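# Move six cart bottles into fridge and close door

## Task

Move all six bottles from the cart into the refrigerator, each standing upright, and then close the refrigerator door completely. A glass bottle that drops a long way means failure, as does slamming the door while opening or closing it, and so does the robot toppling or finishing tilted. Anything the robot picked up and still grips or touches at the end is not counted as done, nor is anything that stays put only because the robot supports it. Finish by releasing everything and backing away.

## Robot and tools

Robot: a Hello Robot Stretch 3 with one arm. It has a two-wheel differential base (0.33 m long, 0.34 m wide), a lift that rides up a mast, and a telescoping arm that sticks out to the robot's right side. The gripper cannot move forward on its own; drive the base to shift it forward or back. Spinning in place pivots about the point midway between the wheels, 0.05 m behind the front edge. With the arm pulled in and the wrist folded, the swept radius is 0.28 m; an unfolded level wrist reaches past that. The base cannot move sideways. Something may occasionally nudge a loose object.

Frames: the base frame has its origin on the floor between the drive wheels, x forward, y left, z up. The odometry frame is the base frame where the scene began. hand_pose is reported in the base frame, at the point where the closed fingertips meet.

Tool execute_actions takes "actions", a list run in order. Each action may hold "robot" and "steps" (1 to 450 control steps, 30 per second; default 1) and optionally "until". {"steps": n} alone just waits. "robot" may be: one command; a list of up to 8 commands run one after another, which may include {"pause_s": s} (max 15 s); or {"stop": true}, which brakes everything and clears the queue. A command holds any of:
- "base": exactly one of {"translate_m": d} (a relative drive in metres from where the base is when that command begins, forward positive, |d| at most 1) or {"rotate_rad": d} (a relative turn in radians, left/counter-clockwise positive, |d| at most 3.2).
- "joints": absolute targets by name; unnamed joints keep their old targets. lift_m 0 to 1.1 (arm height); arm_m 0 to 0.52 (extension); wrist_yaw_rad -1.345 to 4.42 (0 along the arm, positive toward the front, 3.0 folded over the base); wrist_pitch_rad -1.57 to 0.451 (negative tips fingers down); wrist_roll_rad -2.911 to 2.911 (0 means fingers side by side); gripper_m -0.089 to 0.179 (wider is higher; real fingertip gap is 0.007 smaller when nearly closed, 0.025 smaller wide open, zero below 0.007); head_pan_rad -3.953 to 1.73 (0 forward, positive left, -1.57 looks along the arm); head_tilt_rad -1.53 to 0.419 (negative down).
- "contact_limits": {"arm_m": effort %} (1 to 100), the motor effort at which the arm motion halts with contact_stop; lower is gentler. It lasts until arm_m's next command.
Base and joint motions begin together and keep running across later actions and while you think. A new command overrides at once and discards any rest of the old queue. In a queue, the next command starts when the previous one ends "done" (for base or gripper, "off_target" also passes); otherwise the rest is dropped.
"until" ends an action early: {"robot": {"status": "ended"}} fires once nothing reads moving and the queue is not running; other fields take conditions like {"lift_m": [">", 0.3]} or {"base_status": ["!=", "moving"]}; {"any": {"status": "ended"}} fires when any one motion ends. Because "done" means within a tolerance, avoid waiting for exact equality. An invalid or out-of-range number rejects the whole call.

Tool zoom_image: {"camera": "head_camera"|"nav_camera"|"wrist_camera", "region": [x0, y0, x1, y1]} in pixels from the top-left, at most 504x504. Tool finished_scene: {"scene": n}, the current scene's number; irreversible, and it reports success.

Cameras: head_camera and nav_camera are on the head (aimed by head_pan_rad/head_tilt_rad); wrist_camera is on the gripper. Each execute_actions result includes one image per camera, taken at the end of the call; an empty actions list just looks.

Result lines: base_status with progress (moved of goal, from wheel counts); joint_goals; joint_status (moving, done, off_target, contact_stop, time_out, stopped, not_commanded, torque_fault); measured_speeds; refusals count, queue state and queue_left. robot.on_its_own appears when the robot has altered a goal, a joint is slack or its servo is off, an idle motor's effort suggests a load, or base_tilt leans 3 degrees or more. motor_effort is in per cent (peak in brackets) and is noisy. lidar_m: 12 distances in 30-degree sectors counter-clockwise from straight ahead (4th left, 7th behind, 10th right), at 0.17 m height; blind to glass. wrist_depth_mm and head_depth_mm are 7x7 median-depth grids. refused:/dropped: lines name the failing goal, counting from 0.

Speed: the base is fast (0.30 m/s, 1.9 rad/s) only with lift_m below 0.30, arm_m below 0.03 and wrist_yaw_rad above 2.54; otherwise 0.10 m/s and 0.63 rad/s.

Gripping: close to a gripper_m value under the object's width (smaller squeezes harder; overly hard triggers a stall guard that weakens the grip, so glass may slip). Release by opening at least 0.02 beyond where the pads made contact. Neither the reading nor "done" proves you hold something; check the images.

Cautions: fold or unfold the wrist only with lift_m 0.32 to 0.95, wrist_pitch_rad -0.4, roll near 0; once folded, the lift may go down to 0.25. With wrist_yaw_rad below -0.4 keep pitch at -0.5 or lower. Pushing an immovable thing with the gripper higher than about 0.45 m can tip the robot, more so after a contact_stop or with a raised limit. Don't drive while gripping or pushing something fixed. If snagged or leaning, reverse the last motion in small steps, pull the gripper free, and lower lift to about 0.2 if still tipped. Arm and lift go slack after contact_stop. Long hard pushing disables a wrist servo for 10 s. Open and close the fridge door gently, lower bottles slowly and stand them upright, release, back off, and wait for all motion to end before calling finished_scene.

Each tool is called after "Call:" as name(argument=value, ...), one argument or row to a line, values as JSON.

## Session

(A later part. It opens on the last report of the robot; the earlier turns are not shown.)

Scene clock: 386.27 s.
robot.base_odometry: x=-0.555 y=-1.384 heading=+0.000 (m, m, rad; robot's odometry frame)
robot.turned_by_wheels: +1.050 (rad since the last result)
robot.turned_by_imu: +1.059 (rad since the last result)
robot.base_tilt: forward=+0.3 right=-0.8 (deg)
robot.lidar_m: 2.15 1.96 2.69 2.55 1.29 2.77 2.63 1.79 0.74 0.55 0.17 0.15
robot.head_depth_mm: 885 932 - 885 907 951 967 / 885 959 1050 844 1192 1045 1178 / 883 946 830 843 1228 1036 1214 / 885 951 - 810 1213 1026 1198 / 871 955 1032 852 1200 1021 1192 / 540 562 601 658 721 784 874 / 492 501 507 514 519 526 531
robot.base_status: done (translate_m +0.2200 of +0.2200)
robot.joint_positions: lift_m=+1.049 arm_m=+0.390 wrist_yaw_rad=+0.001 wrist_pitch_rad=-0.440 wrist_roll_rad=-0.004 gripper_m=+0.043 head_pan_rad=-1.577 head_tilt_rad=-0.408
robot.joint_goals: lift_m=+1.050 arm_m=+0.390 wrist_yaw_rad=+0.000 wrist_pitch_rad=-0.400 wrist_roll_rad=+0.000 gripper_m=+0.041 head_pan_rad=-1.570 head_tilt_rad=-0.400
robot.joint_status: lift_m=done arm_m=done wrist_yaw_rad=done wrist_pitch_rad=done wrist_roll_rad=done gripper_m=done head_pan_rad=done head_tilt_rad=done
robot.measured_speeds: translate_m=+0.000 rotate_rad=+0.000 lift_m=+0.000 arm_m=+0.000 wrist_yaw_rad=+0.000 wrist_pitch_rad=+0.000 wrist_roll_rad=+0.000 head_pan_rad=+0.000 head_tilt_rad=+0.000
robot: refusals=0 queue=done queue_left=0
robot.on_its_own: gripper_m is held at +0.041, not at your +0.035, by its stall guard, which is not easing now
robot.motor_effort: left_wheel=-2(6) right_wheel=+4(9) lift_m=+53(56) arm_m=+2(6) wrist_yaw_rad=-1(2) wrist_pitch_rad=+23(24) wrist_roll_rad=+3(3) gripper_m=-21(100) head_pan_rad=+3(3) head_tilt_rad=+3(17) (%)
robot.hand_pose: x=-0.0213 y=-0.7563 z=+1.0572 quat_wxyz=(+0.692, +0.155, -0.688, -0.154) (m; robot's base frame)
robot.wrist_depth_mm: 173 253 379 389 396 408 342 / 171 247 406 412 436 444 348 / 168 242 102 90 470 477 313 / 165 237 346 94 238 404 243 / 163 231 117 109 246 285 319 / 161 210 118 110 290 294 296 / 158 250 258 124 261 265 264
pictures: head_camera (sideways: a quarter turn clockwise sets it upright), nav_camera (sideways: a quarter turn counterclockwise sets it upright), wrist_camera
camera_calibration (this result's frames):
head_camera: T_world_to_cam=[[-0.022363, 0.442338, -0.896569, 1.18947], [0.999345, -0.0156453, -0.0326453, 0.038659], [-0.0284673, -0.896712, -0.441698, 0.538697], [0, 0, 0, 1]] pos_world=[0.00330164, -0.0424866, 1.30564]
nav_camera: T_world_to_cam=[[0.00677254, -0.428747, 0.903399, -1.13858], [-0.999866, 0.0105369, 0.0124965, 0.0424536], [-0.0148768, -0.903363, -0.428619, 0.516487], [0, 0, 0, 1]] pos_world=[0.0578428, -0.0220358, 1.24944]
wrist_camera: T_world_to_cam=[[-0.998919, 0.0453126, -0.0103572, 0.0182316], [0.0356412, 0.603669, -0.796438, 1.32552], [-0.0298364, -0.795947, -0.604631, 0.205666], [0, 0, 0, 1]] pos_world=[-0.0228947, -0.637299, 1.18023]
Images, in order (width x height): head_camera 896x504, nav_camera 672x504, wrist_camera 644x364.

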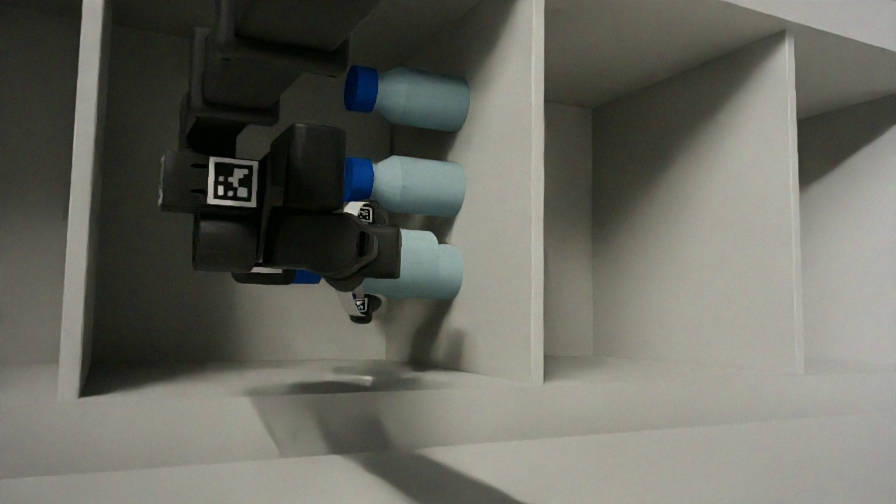

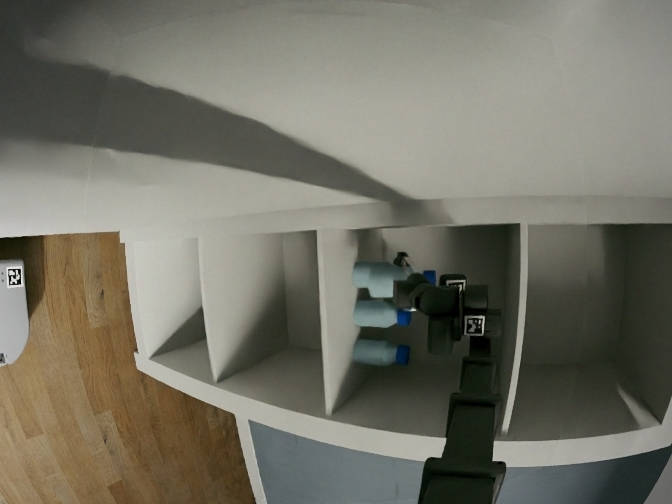

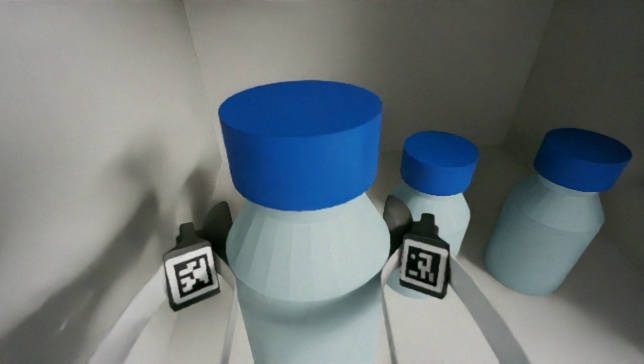

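Call:
execute_actions(
  actions=[
    {"robot":[{"joints":{"lift_m":0.97}},{"joints":{"gripper_m":0.10}},{"joints":{"arm_m":0}},{"base":{"translate_m":-0.22},"joints":{"lift_m":1.0,"head_tilt_rad":-0.6}},{"base":{"rotate_rad":-1.746}},{"base":{"translate_m":-1.0}},{"base":{"translate_m":-0.108}},{"base":{"rotate_rad":0.696}}],"steps":450,"until":{"robot":{"status":"ended"}}},
    {"steps":450,"until":{"robot":{"status":"ended"}}},
    {"steps":450,"until":{"robot":{"status":"ended"}}},
    {"robot":[{"base":{"translate_m":-0.83},"joints":{"arm_m":0.05}},{"joints":{"lift_m":0.84}}],"steps":450,"until":{"robot":{"status":"ended"}}},
  ],
)

Scene clock: 430.73 s.
robot.base_odometry: x=-0.996 y=+0.427 heading=-1.050 (m, m, rad; robot's odometry frame)
robot.turned_by_wheels: -1.050 (rad since the last result)
robot.turned_by_imu: -1.045 (rad since the last result)
robot.base_tilt: forward=+0.5 right=-0.9 (deg)
robot.lidar_m: 1.87 2.17 2.07 1.11 0.79 0.75 0.77 1.00 2.29 0.26 0.28 0.45
robot.head_depth_mm: 1937 2131 2320 2272 1790 1592 - / 2037 2237 2464 2219 1744 - - / 2108 2317 2561 819 745 - - / 2209 2448 2629 698 696 - - / 2306 2572 2745 726 695 562 477 / 2411 2664 2828 817 670 558 480 / 2523 2818 2797 823 662 555 735
robot.base_status: done (translate_m -0.8300 of -0.8300)
robot.joint_positions: lift_m=+0.841 arm_m=+0.050 wrist_yaw_rad=-0.006 wrist_pitch_rad=-0.405 wrist_roll_rad=-0.004 gripper_m=+0.100 head_pan_rad=-1.577 head_tilt_rad=-0.592
robot.joint_goals: lift_m=+0.840 arm_m=+0.050 wrist_yaw_rad=+0.000 wrist_pitch_rad=-0.400 wrist_roll_rad=+0.000 gripper_m=+0.100 head_pan_rad=-1.570 head_tilt_rad=-0.600
robot.joint_status: lift_m=done arm_m=done wrist_yaw_rad=done wrist_pitch_rad=done wrist_roll_rad=done gripper_m=done head_pan_rad=done head_tilt_rad=done
robot.measured_speeds: translate_m=+0.000 rotate_rad=+0.000 lift_m=+0.000 arm_m=+0.000 wrist_yaw_rad=+0.000 wrist_pitch_rad=+0.000 wrist_roll_rad=+0.000 head_pan_rad=+0.000 head_tilt_rad=+0.000
robot: refusals=0 queue=done queue_left=0
robot.motor_effort: left_wheel=-1(5) right_wheel=+5(5) lift_m=+19(54) arm_m=+3(10) wrist_yaw_rad=+4(5) wrist_pitch_rad=+3(23) wrist_roll_rad=+3(3) gripper_m=-3(84) head_pan_rad=+3(3) head_tilt_rad=-2(15) (%)
robot.hand_pose: x=-0.0228 y=-0.4206 z=+0.8561 quat_wxyz=(+0.694, +0.141, -0.691, -0.144) (m; robot's base frame)
robot.wrist_depth_mm: - - 338 - - - - / 470 457 348 402 - - - / 443 436 379 317 296 - - / 333 332 328 321 329 - - / 269 272 264 261 193 168 - / 225 228 221 220 219 139 - / 193 191 191 189 923 130 951
pictures: head_camera (sideways: a quarter turn clockwise sets it upright), nav_camera (sideways: a quarter turn counterclockwise sets it upright), wrist_camera
camera_calibration (this result's frames):
head_camera: T_world_to_cam=[[-0.0214347, 0.599046, -0.800428, 1.06409], [0.999381, -0.00950014, -0.0338724, 0.0402483], [-0.0278953, -0.800659, -0.598471, 0.742669], [0, 0, 0, 1]] pos_world=[0.00330206, -0.0424334, 1.29756]
nav_camera: T_world_to_cam=[[0.00583544, -0.586934, 0.809614, -1.01627], [-0.99988, 0.00816797, 0.0131282, 0.0416343], [-0.0143183, -0.809594, -0.586816, 0.722317], [0, 0, 0, 1]] pos_world=[0.0579021, -0.0120414, 1.24611]
wrist_camera: T_world_to_cam=[[-0.998583, 0.051854, -0.0119602, 0.00351267], [0.0396795, 0.57577, -0.816648, 0.968427], [-0.0354601, -0.815966, -0.577012, 0.31898], [0, 0, 0, 1]] pos_world=[-0.0236079, -0.297497, 0.974962]
Images, in order (width x height): head_camera 896x504, nav_camera 672x504, wrist_camera 644x364.

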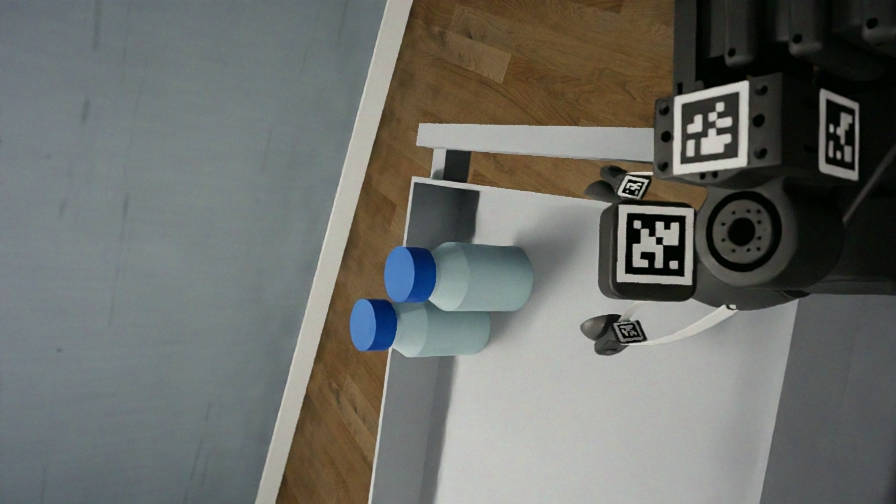

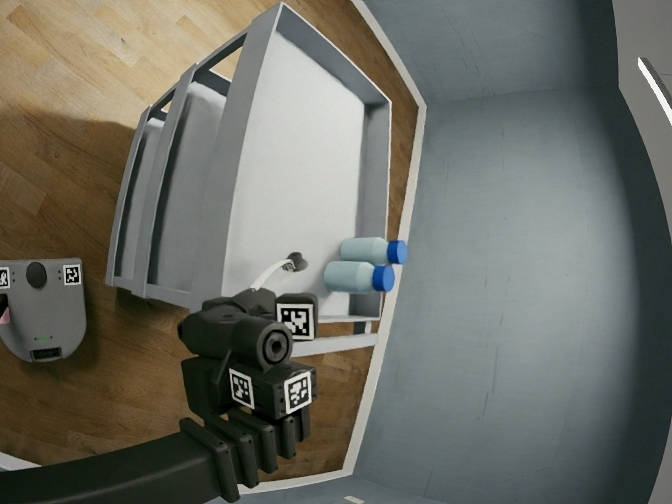

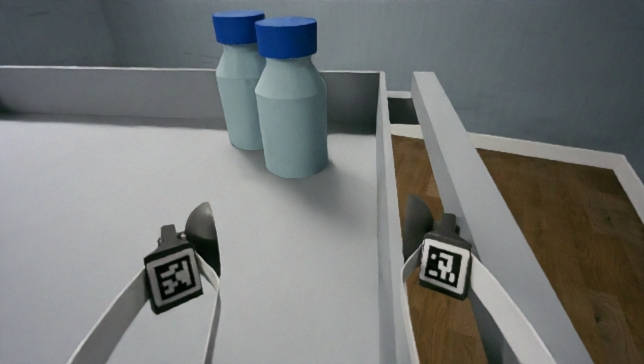

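Right finger is outside the rim. Raise, shift, extend, then lower.

Call:
execute_actions(
  actions=[
    {"robot":[{"joints":{"lift_m":0.92}},{"base":{"translate_m":0.017},"joints":{"arm_m":0.17,"gripper_m":0.095}},{"joints":{"lift_m":0.84}}],"steps":450,"until":{"robot":{"status":"ended"}}},
  ],
)

Scene clock: 438.70 s.
robot.base_odometry: x=-0.987 y=+0.412 heading=-1.050 (m, m, rad; robot's odometry frame)
robot.turned_by_wheels: +0.000 (rad since the last result)
robot.turned_by_imu: +0.002 (rad since the last result)
robot.base_tilt: forward=+0.3 right=-0.9 (deg)
robot.lidar_m: 1.85 2.16 2.11 1.14 0.81 0.76 0.78 1.02 2.31 0.26 0.29 0.46
robot.head_depth_mm: 1946 2132 2337 2257 1886 - - / 2030 2223 2444 2240 - 469 823 / 2116 2308 2546 823 - 1368 466 / 2211 2418 2642 675 - 539 475 / 2296 2552 2727 757 669 560 476 / 2419 2678 2846 821 668 558 485 / 2520 2834 2798 819 660 555 737
robot.base_status: done (translate_m +0.0170 of +0.0170)
robot.joint_positions: lift_m=+0.841 arm_m=+0.170 wrist_yaw_rad=-0.002 wrist_pitch_rad=-0.419 wrist_roll_rad=-0.004 gripper_m=+0.095 head_pan_rad=-1.577 head_tilt_rad=-0.592
robot.joint_goals: lift_m=+0.840 arm_m=+0.170 wrist_yaw_rad=+0.000 wrist_pitch_rad=-0.400 wrist_roll_rad=+0.000 gripper_m=+0.095 head_pan_rad=-1.570 head_tilt_rad=-0.600
robot.joint_status: lift_m=done arm_m=done wrist_yaw_rad=done wrist_pitch_rad=done wrist_roll_rad=done gripper_m=done head_pan_rad=done head_tilt_rad=done
robot.measured_speeds: translate_m=+0.000 rotate_rad=+0.000 lift_m=+0.000 arm_m=+0.000 wrist_yaw_rad=+0.000 wrist_pitch_rad=+0.000 wrist_roll_rad=+0.000 head_pan_rad=+0.000 head_tilt_rad=+0.000
robot: refusals=0 queue=done queue_left=0
robot.motor_effort: left_wheel=-2(4) right_wheel=+4(8) lift_m=+21(54) arm_m=+2(1) wrist_yaw_rad=+1(5) wrist_pitch_rad=+11(12) wrist_roll_rad=+3(3) gripper_m=+0(33) head_pan_rad=+3(3) head_tilt_rad=-3(2) (%)
robot.hand_pose: x=-0.0219 y=-0.5390 z=+0.8530 quat_wxyz=(+0.693, +0.147, -0.690, -0.148) (m; robot's base frame)
robot.wrist_depth_mm: - - 231 - - - - / - - 236 168 - - - / 374 356 248 187 310 278 - / 322 319 284 198 285 209 - / 262 260 257 224 245 177 159 / 220 223 213 214 207 - 134 / 189 187 187 186 183 152 124
pictures: head_camera (sideways: a quarter turn clockwise sets it upright), nav_camera (sideways: a quarter turn counterclockwise sets it upright), wrist_camera
camera_calibration (this result's frames):
head_camera: T_world_to_cam=[[-0.0214346, 0.599069, -0.80041, 1.06407], [0.999381, -0.00949902, -0.0338725, 0.0402484], [-0.0278951, -0.800641, -0.598495, 0.7427], [0, 0, 0, 1]] pos_world=[0.00330207, -0.0424333, 1.29756]
nav_camera: T_world_to_cam=[[0.00583537, -0.586957, 0.809597, -1.01625], [-0.99988, 0.00816747, 0.0131283, 0.0416342], [-0.0143181, -0.809577, -0.58684, 0.722348], [0, 0, 0, 1]] pos_world=[0.0579021, -0.0120397, 1.24611]
wrist_camera: T_world_to_cam=[[-0.998792, 0.0478139, -0.0113586, 0.00786926], [0.0372876, 0.586742, -0.808915, 1.03329], [-0.0320128, -0.808361, -0.587816, 0.234068], [0, 0, 0, 1]] pos_world=[-0.023176, -0.417439, 0.973522]
Images, in order (width x height): head_camera 896x504, nav_camera 672x504, wrist_camera 644x364.

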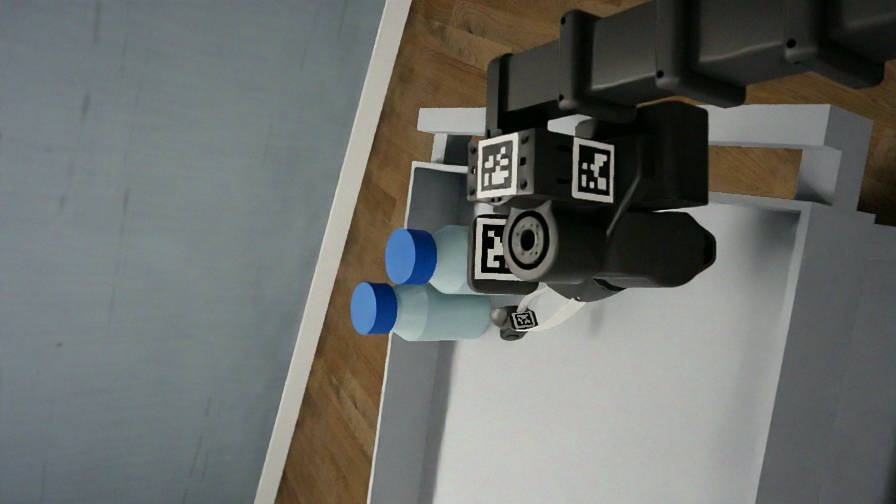

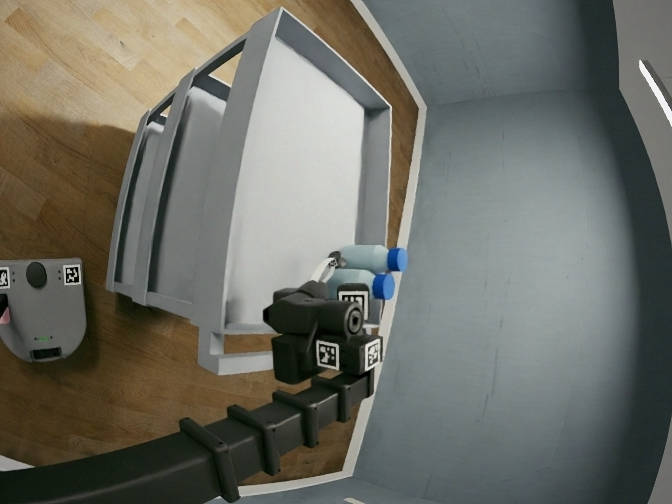

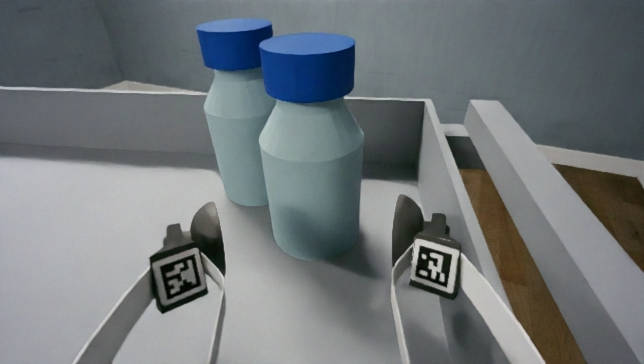

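Call:
execute_actions(
  actions=[
    {"robot":[{"joints":{"arm_m":0.255}},{"joints":{"gripper_m":0.035}},{"joints":{"lift_m":1.05}},{"joints":{"arm_m":0,"head_tilt_rad":-0.4},"base":{"translate_m":0.813}},{"base":{"rotate_rad":-0.696}},{"base":{"translate_m":1.0}},{"base":{"translate_m":0.108}}],"steps":450,"until":{"robot":{"status":"ended"}}},
    {"steps":450,"until":{"robot":{"status":"ended"}}},
    {"steps":450,"until":{"robot":{"status":"ended"}}},
    {"robot":[{"base":{"rotate_rad":1.746}},{"base":{"translate_m":0.11}},{"joints":{"arm_m":0.39}}],"steps":450,"until":{"robot":{"status":"ended"}}},
  ],
)

Scene clock: 483.60 s.
robot.base_odometry: x=-0.666 y=-1.384 heading=+0.000 (m, m, rad; robot's odometry frame)
robot.turned_by_wheels: +1.050 (rad since the last result)
robot.turned_by_imu: +1.060 (rad since the last result)
robot.base_tilt: forward=+0.3 right=-0.9 (deg)
robot.lidar_m: 0.22 2.04 2.69 2.56 1.20 2.66 2.52 1.80 0.69 0.88 0.33 0.24
robot.head_depth_mm: 660 673 - 699 753 850 1385 / 880 935 924 861 851 900 954 / 890 954 828 841 1181 1037 1208 / 890 958 - 808 1214 1029 1204 / 877 965 1028 804 1208 1021 1192 / 869 955 1019 750 1181 1015 1186 / 732 805 818 782 764 843 899
robot.base_status: done (translate_m +0.1100 of +0.1100)
robot.joint_positions: lift_m=+1.049 arm_m=+0.390 wrist_yaw_rad=-0.001 wrist_pitch_rad=-0.447 wrist_roll_rad=-0.004 gripper_m=+0.036 head_pan_rad=-1.577 head_tilt_rad=-0.408
robot.joint_goals: lift_m=+1.050 arm_m=+0.390 wrist_yaw_rad=+0.000 wrist_pitch_rad=-0.400 wrist_roll_rad=+0.000 gripper_m=+0.035 head_pan_rad=-1.570 head_tilt_rad=-0.400
robot.joint_status: lift_m=done arm_m=done wrist_yaw_rad=done wrist_pitch_rad=done wrist_roll_rad=done gripper_m=done head_pan_rad=done head_tilt_rad=done
robot.measured_speeds: translate_m=+0.000 rotate_rad=+0.000 lift_m=+0.000 arm_m=+0.000 wrist_yaw_rad=+0.000 wrist_pitch_rad=+0.000 wrist_roll_rad=+0.000 head_pan_rad=+0.000 head_tilt_rad=+0.000
robot: refusals=0 queue=done queue_left=0
robot.motor_effort: left_wheel=-2(4) right_wheel=+4(9) lift_m=+54(57) arm_m=+3(4) wrist_yaw_rad=+1(2) wrist_pitch_rad=+27(28) wrist_roll_rad=+3(3) gripper_m=-21(100) head_pan_rad=+3(3) head_tilt_rad=+3(15) (%)
robot.hand_pose: x=-0.0217 y=-0.7553 z=+1.0555 quat_wxyz=(+0.691, +0.157, -0.688, -0.157) (m; robot's base frame)
robot.wrist_depth_mm: 314 379 387 397 405 321 226 / 317 408 416 123 439 327 230 / 315 429 98 91 438 330 232 / 308 230 250 97 236 337 234 / 289 244 120 111 245 333 237 / 146 150 122 114 288 303 241 / 134 172 258 133 265 265 244
pictures: head_camera (sideways: a quarter turn clockwise sets it upright), nav_camera (sideways: a quarter turn counterclockwise sets it upright), wrist_camera
camera_calibration (this result's frames):
head_camera: T_world_to_cam=[[-0.022371, 0.442331, -0.896573, 1.18947], [0.999345, -0.0156275, -0.0326452, 0.0386589], [-0.0284512, -0.896716, -0.441692, 0.538688], [0, 0, 0, 1]] pos_world=[0.0033024, -0.0424866, 1.30564]
nav_camera: T_world_to_cam=[[0.0067803, -0.42874, 0.903402, -1.13859], [-0.999867, 0.010519, 0.0124964, 0.0424537], [-0.0148606, -0.903367, -0.428612, 0.516479], [0, 0, 0, 1]] pos_world=[0.0578432, -0.0220352, 1.24944]
wrist_camera: T_world_to_cam=[[-0.998823, 0.0474448, -0.010033, 0.0189875], [0.0369103, 0.609596, -0.791852, 1.32324], [-0.0314532, -0.791291, -0.61063, 0.21523], [0, 0, 0, 1]] pos_world=[-0.0231064, -0.637234, 1.17943]
Images, in order (width x height): head_camera 896x504, nav_camera 672x504, wrist_camera 644x364.

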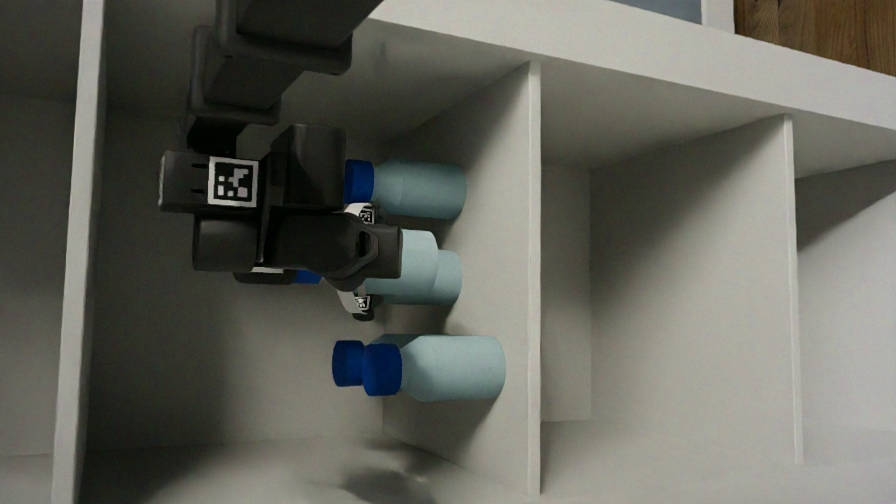

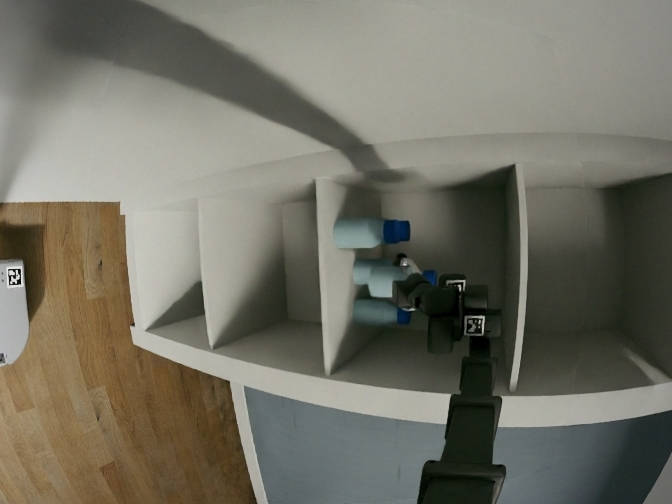

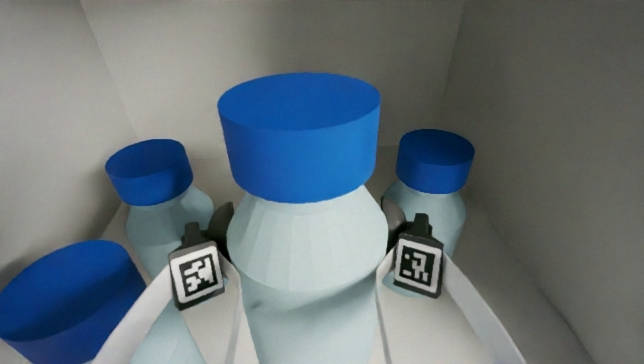

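Call:
execute_actions(
  actions=[
    {"robot":[{"joints":{"lift_m":0.97}},{"joints":{"gripper_m":0.10}},{"joints":{"arm_m":0}},{"base":{"translate_m":-0.11},"joints":{"lift_m":1.0,"head_tilt_rad":-0.6}},{"base":{"rotate_rad":-1.746}},{"base":{"translate_m":-1.0}},{"base":{"translate_m":-0.108}},{"base":{"rotate_rad":0.696}}],"steps":450,"until":{"robot":{"status":"ended"}}},
    {"steps":450,"until":{"robot":{"status":"ended"}}},
    {"steps":450,"until":{"robot":{"status":"ended"}}},
    {"robot":[{"base":{"translate_m":-0.76},"joints":{"arm_m":0.15}},{"joints":{"lift_m":0.84}}],"steps":450,"until":{"robot":{"status":"ended"}}},
  ],
)

Scene clock: 526.67 s.
robot.base_odometry: x=-0.961 y=+0.366 heading=-1.050 (m, m, rad; robot's odometry frame)
robot.turned_by_wheels: -1.050 (rad since the last result)
robot.turned_by_imu: -1.044 (rad since the last result)
robot.base_tilt: forward=+0.2 right=-0.9 (deg)
robot.lidar_m: 1.80 2.13 2.44 1.21 0.86 0.81 0.83 1.08 0.27 0.27 0.30 0.47
robot.head_depth_mm: 1965 2141 2347 2243 1876 - - / 2047 2255 2475 816 - - 464 / 2143 2313 2581 820 - 532 476 / 2232 2479 2686 758 - - 481 / 2332 2566 2753 819 663 562 490 / 2441 2710 2877 829 667 557 740 / 2560 2889 2819 824 662 555 749
robot.base_status: done (translate_m -0.7600 of -0.7600)
robot.joint_positions: lift_m=+0.841 arm_m=+0.150 wrist_yaw_rad=-0.001 wrist_pitch_rad=-0.419 wrist_roll_rad=-0.004 gripper_m=+0.100 head_pan_rad=-1.577 head_tilt_rad=-0.593
robot.joint_goals: lift_m=+0.840 arm_m=+0.150 wrist_yaw_rad=+0.000 wrist_pitch_rad=-0.400 wrist_roll_rad=+0.000 gripper_m=+0.100 head_pan_rad=-1.570 head_tilt_rad=-0.600
robot.joint_status: lift_m=done arm_m=done wrist_yaw_rad=done wrist_pitch_rad=done wrist_roll_rad=done gripper_m=done head_pan_rad=done head_tilt_rad=done
robot.measured_speeds: translate_m=+0.000 rotate_rad=+0.000 lift_m=+0.000 arm_m=+0.000 wrist_yaw_rad=+0.000 wrist_pitch_rad=+0.000 wrist_roll_rad=+0.000 head_pan_rad=+0.000 head_tilt_rad=+0.000
robot: refusals=0 queue=done queue_left=0
robot.motor_effort: left_wheel=-1(4) right_wheel=+3(6) lift_m=+21(54) arm_m=+2(2) wrist_yaw_rad=+1(1) wrist_pitch_rad=+11(27) wrist_roll_rad=+3(3) gripper_m=+0(85) head_pan_rad=+3(3) head_tilt_rad=-2(14) (%)
robot.hand_pose: x=-0.0217 y=-0.5189 z=+0.8530 quat_wxyz=(+0.693, +0.147, -0.690, -0.147) (m; robot's base frame)
robot.wrist_depth_mm: - - - 259 - - - / - - - 261 - - - / 400 387 368 279 343 282 - / 322 320 316 299 308 247 205 / 263 266 257 255 257 222 166 / 219 222 217 215 207 200 144 / 191 188 188 186 184 179 134
pictures: head_camera (sideways: a quarter turn clockwise sets it upright), nav_camera (sideways: a quarter turn counterclockwise sets it upright), wrist_camera
camera_calibration (this result's frames):
head_camera: T_world_to_cam=[[-0.0214459, 0.599105, -0.800384, 1.06403], [0.999381, -0.00947833, -0.0338727, 0.0402486], [-0.0278796, -0.800615, -0.598531, 0.742746], [0, 0, 0, 1]] pos_world=[0.00330289, -0.0424332, 1.29756]
nav_camera: T_world_to_cam=[[0.00584642, -0.586994, 0.809571, -1.01622], [-0.999881, 0.00814769, 0.0131284, 0.0416341], [-0.0143024, -0.809551, -0.586876, 0.722395], [0, 0, 0, 1]] pos_world=[0.0579024, -0.0120362, 1.24611]
wrist_camera: T_world_to_cam=[[-0.998824, 0.047143, -0.0113453, 0.00670172], [0.036891, 0.586979, -0.808761, 1.02147], [-0.031468, -0.808228, -0.588028, 0.250494], [0, 0, 0, 1]] pos_world=[-0.0231066, -0.39744, 0.973497]
Images, in order (width x height): head_camera 896x504, nav_camera 672x504, wrist_camera 644x364.

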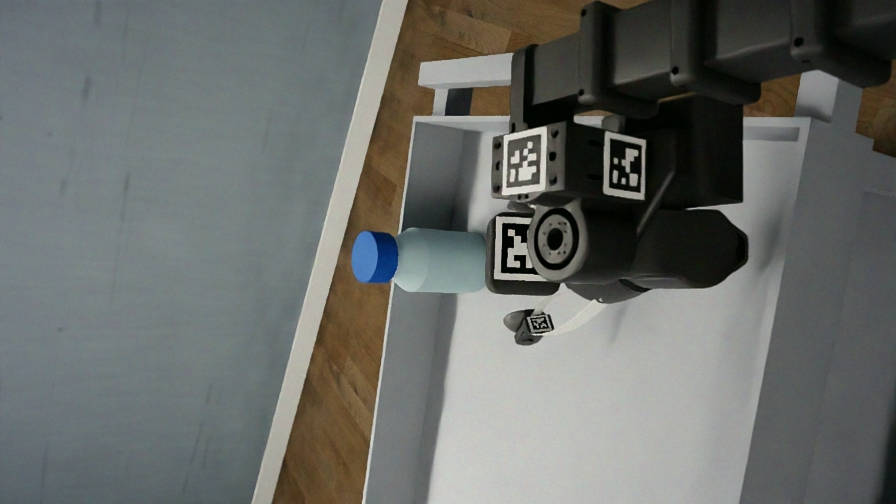

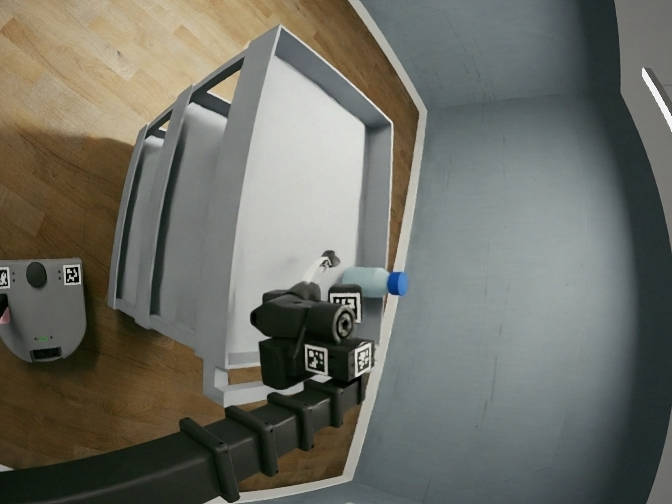

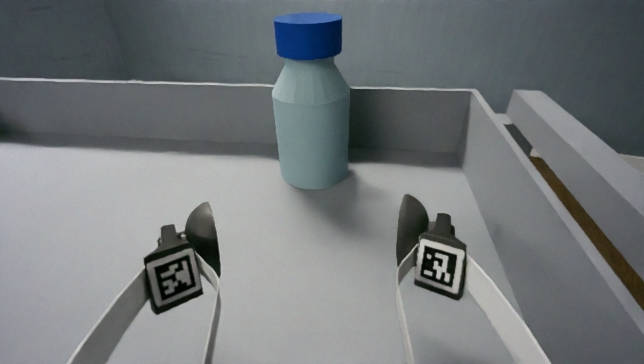

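Call:
execute_actions(
  actions=[
    {"robot":[{"joints":{"arm_m":0.33}},{"joints":{"gripper_m":0.035}},{"joints":{"lift_m":1.05}},{"joints":{"arm_m":0,"head_tilt_rad":-0.4},"base":{"translate_m":0.76}},{"base":{"rotate_rad":-0.696}},{"base":{"translate_m":1.0}},{"base":{"translate_m":0.108}}],"steps":450,"until":{"robot":{"status":"ended"}}},
    {"steps":450,"until":{"robot":{"status":"ended"}}},
    {"steps":450,"until":{"robot":{"status":"ended"}}},
    {"robot":[{"base":{"rotate_rad":1.746}},{"base":{"translate_m":0.01}},{"joints":{"arm_m":0.39}},{"joints":{"lift_m":0.97}},{"joints":{"gripper_m":0.10}},{"joints":{"arm_m":0}}],"steps":450,"until":{"robot":{"status":"ended"}}},
    {"steps":450,"until":{"robot":{"status":"ended"}}},
  ],
)

Scene clock: 580.33 s.
robot.base_odometry: x=-0.766 y=-1.384 heading=+0.000 (m, m, rad; robot's odometry frame)
robot.turned_by_wheels: +1.050 (rad since the last result)
robot.turned_by_imu: +1.061 (rad since the last result)
robot.base_tilt: forward=+0.3 right=-0.9 (deg)
robot.lidar_m: 0.32 2.14 2.68 1.17 1.16 2.55 2.42 1.82 0.68 0.67 0.49 0.34
robot.head_depth_mm: 534 577 648 1334 1466 - - / 593 592 630 679 749 814 - / 835 908 898 816 795 - - / 897 972 1033 744 1241 - - / 888 968 1035 766 1217 966 1193 / 877 960 1021 757 1212 1016 1190 / 871 956 1006 735 1189 1010 1159
robot.base_status: done (translate_m +0.0100 of +0.0100)
robot.joint_positions: lift_m=+0.970 arm_m=+0.002 wrist_yaw_rad=-0.001 wrist_pitch_rad=-0.418 wrist_roll_rad=-0.004 gripper_m=+0.100 head_pan_rad=-1.577 head_tilt_rad=-0.408
robot.joint_goals: lift_m=+0.970 arm_m=+0.000 wrist_yaw_rad=+0.000 wrist_pitch_rad=-0.400 wrist_roll_rad=+0.000 gripper_m=+0.100 head_pan_rad=-1.570 head_tilt_rad=-0.400
robot.joint_status: lift_m=done arm_m=done wrist_yaw_rad=done wrist_pitch_rad=done wrist_roll_rad=done gripper_m=done head_pan_rad=done head_tilt_rad=done
robot.measured_speeds: translate_m=+0.000 rotate_rad=+0.000 lift_m=+0.000 arm_m=+0.000 wrist_yaw_rad=+0.000 wrist_pitch_rad=+0.000 wrist_roll_rad=+0.000 head_pan_rad=+0.000 head_tilt_rad=+0.000
robot: refusals=0 queue=done queue_left=0
robot.motor_effort: left_wheel=-2(4) right_wheel=+4(9) lift_m=+24(55) arm_m=-5(9) wrist_yaw_rad=+1(4) wrist_pitch_rad=+10(23) wrist_roll_rad=+3(3) gripper_m=+0(100) head_pan_rad=+3(3) head_tilt_rad=+2(17) (%)
robot.hand_pose: x=-0.0218 y=-0.3713 z=+0.9832 quat_wxyz=(+0.693, +0.147, -0.690, -0.147) (m; robot's base frame)
robot.wrist_depth_mm: 418 492 526 607 378 897 921 / 413 454 465 521 412 - - / 413 465 468 486 455 - - / 439 604 926 942 511 - - / 464 552 835 812 620 - - / 444 555 691 704 667 - - / 427 665 960 - - - -
pictures: head_camera (sideways: a quarter turn clockwise sets it upright), nav_camera (sideways: a quarter turn counterclockwise sets it upright), wrist_camera
camera_calibration (this result's frames):
head_camera: T_world_to_cam=[[-0.0223779, 0.442301, -0.896588, 1.18949], [0.999345, -0.0156132, -0.0326449, 0.0386585], [-0.0284375, -0.896731, -0.441662, 0.538649], [0, 0, 0, 1]] pos_world=[0.00330306, -0.0424865, 1.30565]
nav_camera: T_world_to_cam=[[0.00678707, -0.42871, 0.903417, -1.13861], [-0.999867, 0.010504, 0.0124963, 0.0424539], [-0.0148468, -0.903381, -0.428582, 0.516439], [0, 0, 0, 1]] pos_world=[0.0578435, -0.0220362, 1.24944]
wrist_camera: T_world_to_cam=[[-0.998806, 0.0475108, -0.011411, 0.00133665], [0.0371145, 0.585796, -0.809608, 1.04056], [-0.0317806, -0.809065, -0.58686, 0.44488], [0, 0, 0, 1]] pos_world=[-0.0231461, -0.249681, 1.10354]
Images, in order (width x height): head_camera 896x504, nav_camera 672x504, wrist_camera 644x364.

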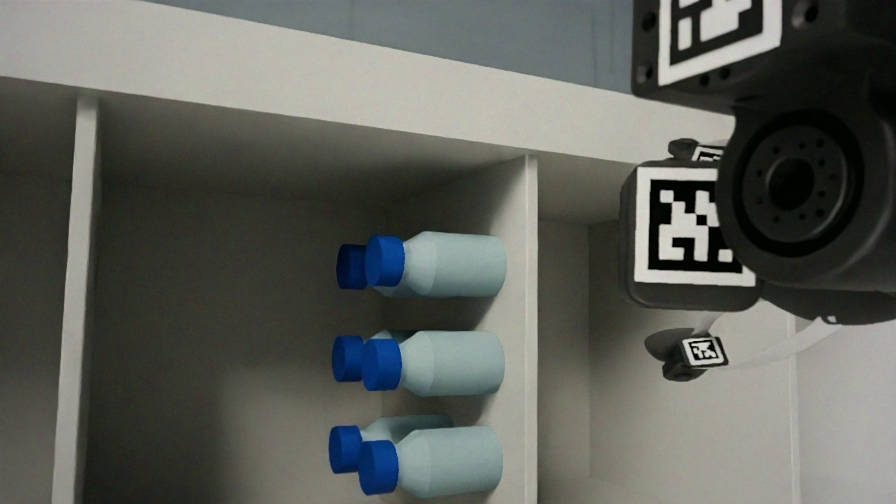

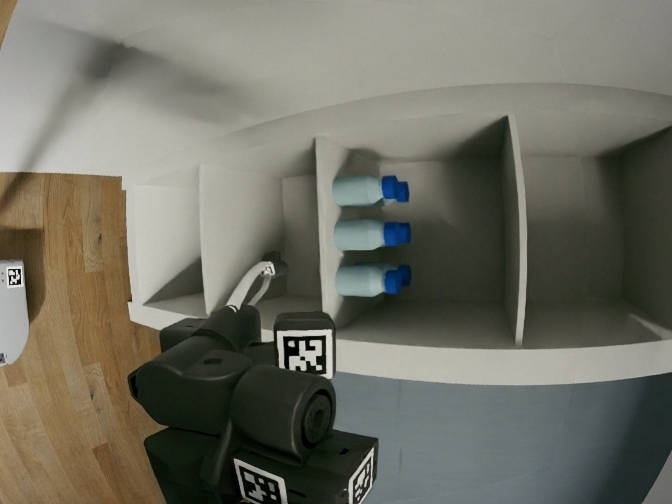

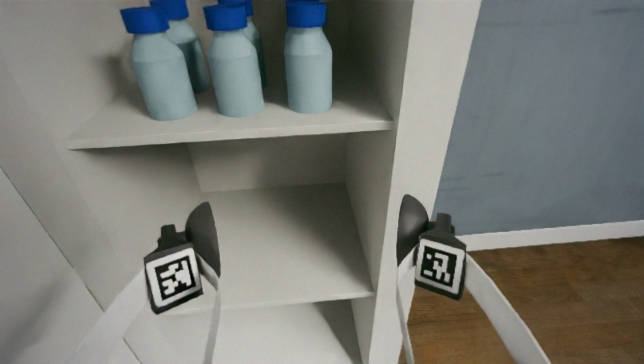

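Call:
execute_actions(
  actions=[
    {"robot":[{"base":{"translate_m":-0.2},"joints":{"lift_m":0.4,"gripper_m":0.0}},{"base":{"rotate_rad":1.57}},{"base":{"translate_m":0.5}},{"base":{"rotate_rad":-1.57}},{"base":{"translate_m":0.9}},{"joints":{"arm_m":0.3}},{"base":{"translate_m":-0.6}}],"steps":450,"until":{"robot":{"status":"ended"}}},
    {"steps":450,"until":{"robot":{"status":"ended"}}},
    {"steps":450,"until":{"robot":{"status":"ended"}}},
    {"steps":150},
  ],
)

Scene clock: 628.63 s.
robot.base_odometry: x=-0.665 y=-0.884 heading=+0.000 (m, m, rad; robot's odometry frame)
robot.turned_by_wheels: +0.000 (rad since the last result)
robot.turned_by_imu: +0.015 (rad since the last result)
robot.base_tilt: forward=+0.2 right=-1.1 (deg)
robot.lidar_m: 2.22 1.83 2.17 2.06 0.76 0.81 2.55 2.55 1.12 1.07 1.73 2.29
robot.head_depth_mm: 923 1555 1735 1903 2045 1747 1428 / 907 982 1053 1171 1961 1655 1410 / 905 973 1056 1151 1268 1403 1403 / 895 967 1047 1144 1258 1394 1440 / 889 956 1035 1136 1240 1377 1393 / 886 952 1029 1121 1234 1368 1382 / 887 967 1592 1750 1904 1664 1371
robot.base_status: done (translate_m -0.6000 of -0.6000)
robot.joint_positions: lift_m=+0.401 arm_m=+0.300 wrist_yaw_rad=+0.002 wrist_pitch_rad=-0.419 wrist_roll_rad=-0.004 gripper_m=+0.000 head_pan_rad=-1.577 head_tilt_rad=-0.408
robot.joint_goals: lift_m=+0.400 arm_m=+0.300 wrist_yaw_rad=+0.000 wrist_pitch_rad=-0.400 wrist_roll_rad=+0.000 gripper_m=+0.000 head_pan_rad=-1.570 head_tilt_rad=-0.400
robot.joint_status: lift_m=done arm_m=done wrist_yaw_rad=done wrist_pitch_rad=done wrist_roll_rad=done gripper_m=done head_pan_rad=done head_tilt_rad=done
robot.measured_speeds: translate_m=+0.000 rotate_rad=+0.000 lift_m=+0.000 arm_m=+0.000 wrist_yaw_rad=+0.000 wrist_pitch_rad=+0.000 wrist_roll_rad=+0.000 head_pan_rad=+0.000 head_tilt_rad=+0.000
robot: refusals=0 queue=done queue_left=0
robot.motor_effort: left_wheel=+2(11) right_wheel=-1(33) lift_m=+21(24) arm_m=+2(0) wrist_yaw_rad=-2(13) wrist_pitch_rad=+11(12) wrist_roll_rad=+3(3) gripper_m=-3(87) head_pan_rad=+3(3) head_tilt_rad=+2(4) (%)
robot.hand_pose: x=-0.0211 y=-0.6689 z=+0.4130 quat_wxyz=(+0.693, +0.148, -0.690, -0.146) (m; robot's base frame)
robot.wrist_depth_mm: 947 448 458 471 479 - - / - 500 499 511 523 - - / - 563 549 563 577 - - / 927 888 616 629 646 880 870 / 753 748 677 - 716 726 716 / 639 631 639 606 618 622 608 / 550 550 543 544 537 530 527
pictures: head_camera (sideways: a quarter turn clockwise sets it upright), nav_camera (sideways: a quarter turn counterclockwise sets it upright), wrist_camera
camera_calibration (this result's frames):
head_camera: T_world_to_cam=[[-0.0223779, 0.442281, -0.896597, 1.1895], [0.999345, -0.0156143, -0.0326447, 0.0386582], [-0.0284379, -0.896741, -0.441642, 0.538623], [0, 0, 0, 1]] pos_world=[0.00330304, -0.0424864, 1.30565]
nav_camera: T_world_to_cam=[[0.00678704, -0.42869, 0.903426, -1.13862], [-0.999867, 0.0105047, 0.0124962, 0.042454], [-0.0148472, -0.903391, -0.428561, 0.516413], [0, 0, 0, 1]] pos_world=[0.0578435, -0.0220374, 1.24944]
wrist_camera: T_world_to_cam=[[-0.998956, 0.0442262, -0.0114074, 0.00751386], [0.0352274, 0.587092, -0.808754, 0.753668], [-0.029071, -0.808312, -0.588037, -0.129475], [0, 0, 0, 1]] pos_world=[-0.0228076, -0.54746, 0.533481]
Images, in order (width x height): head_camera 896x504, nav_camera 672x504, wrist_camera 644x364.

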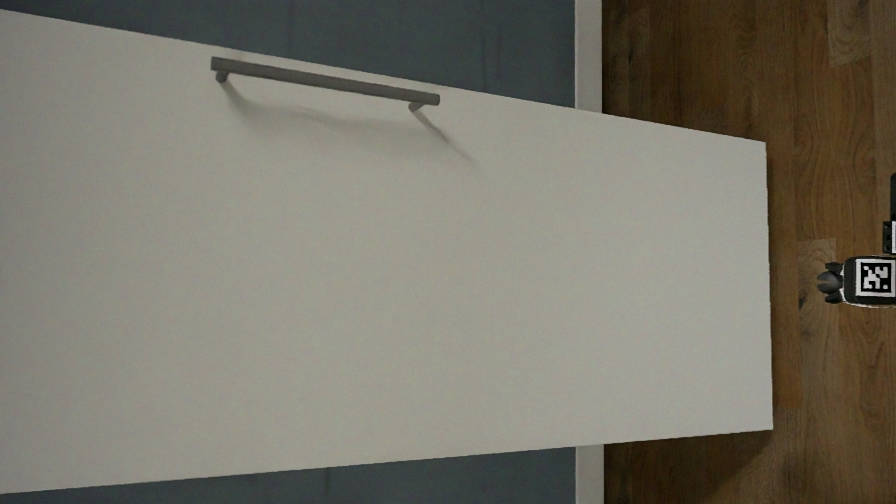

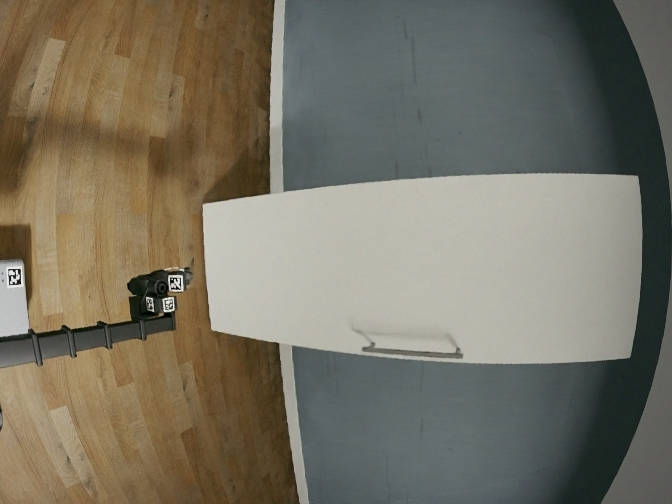

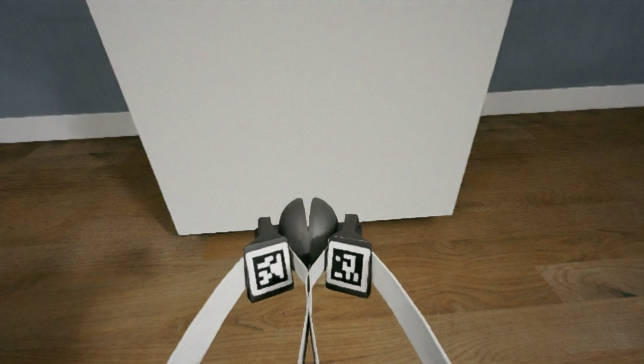

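Call:
finished_scene(
  scene=2,
)

The scene is finished: the task was done.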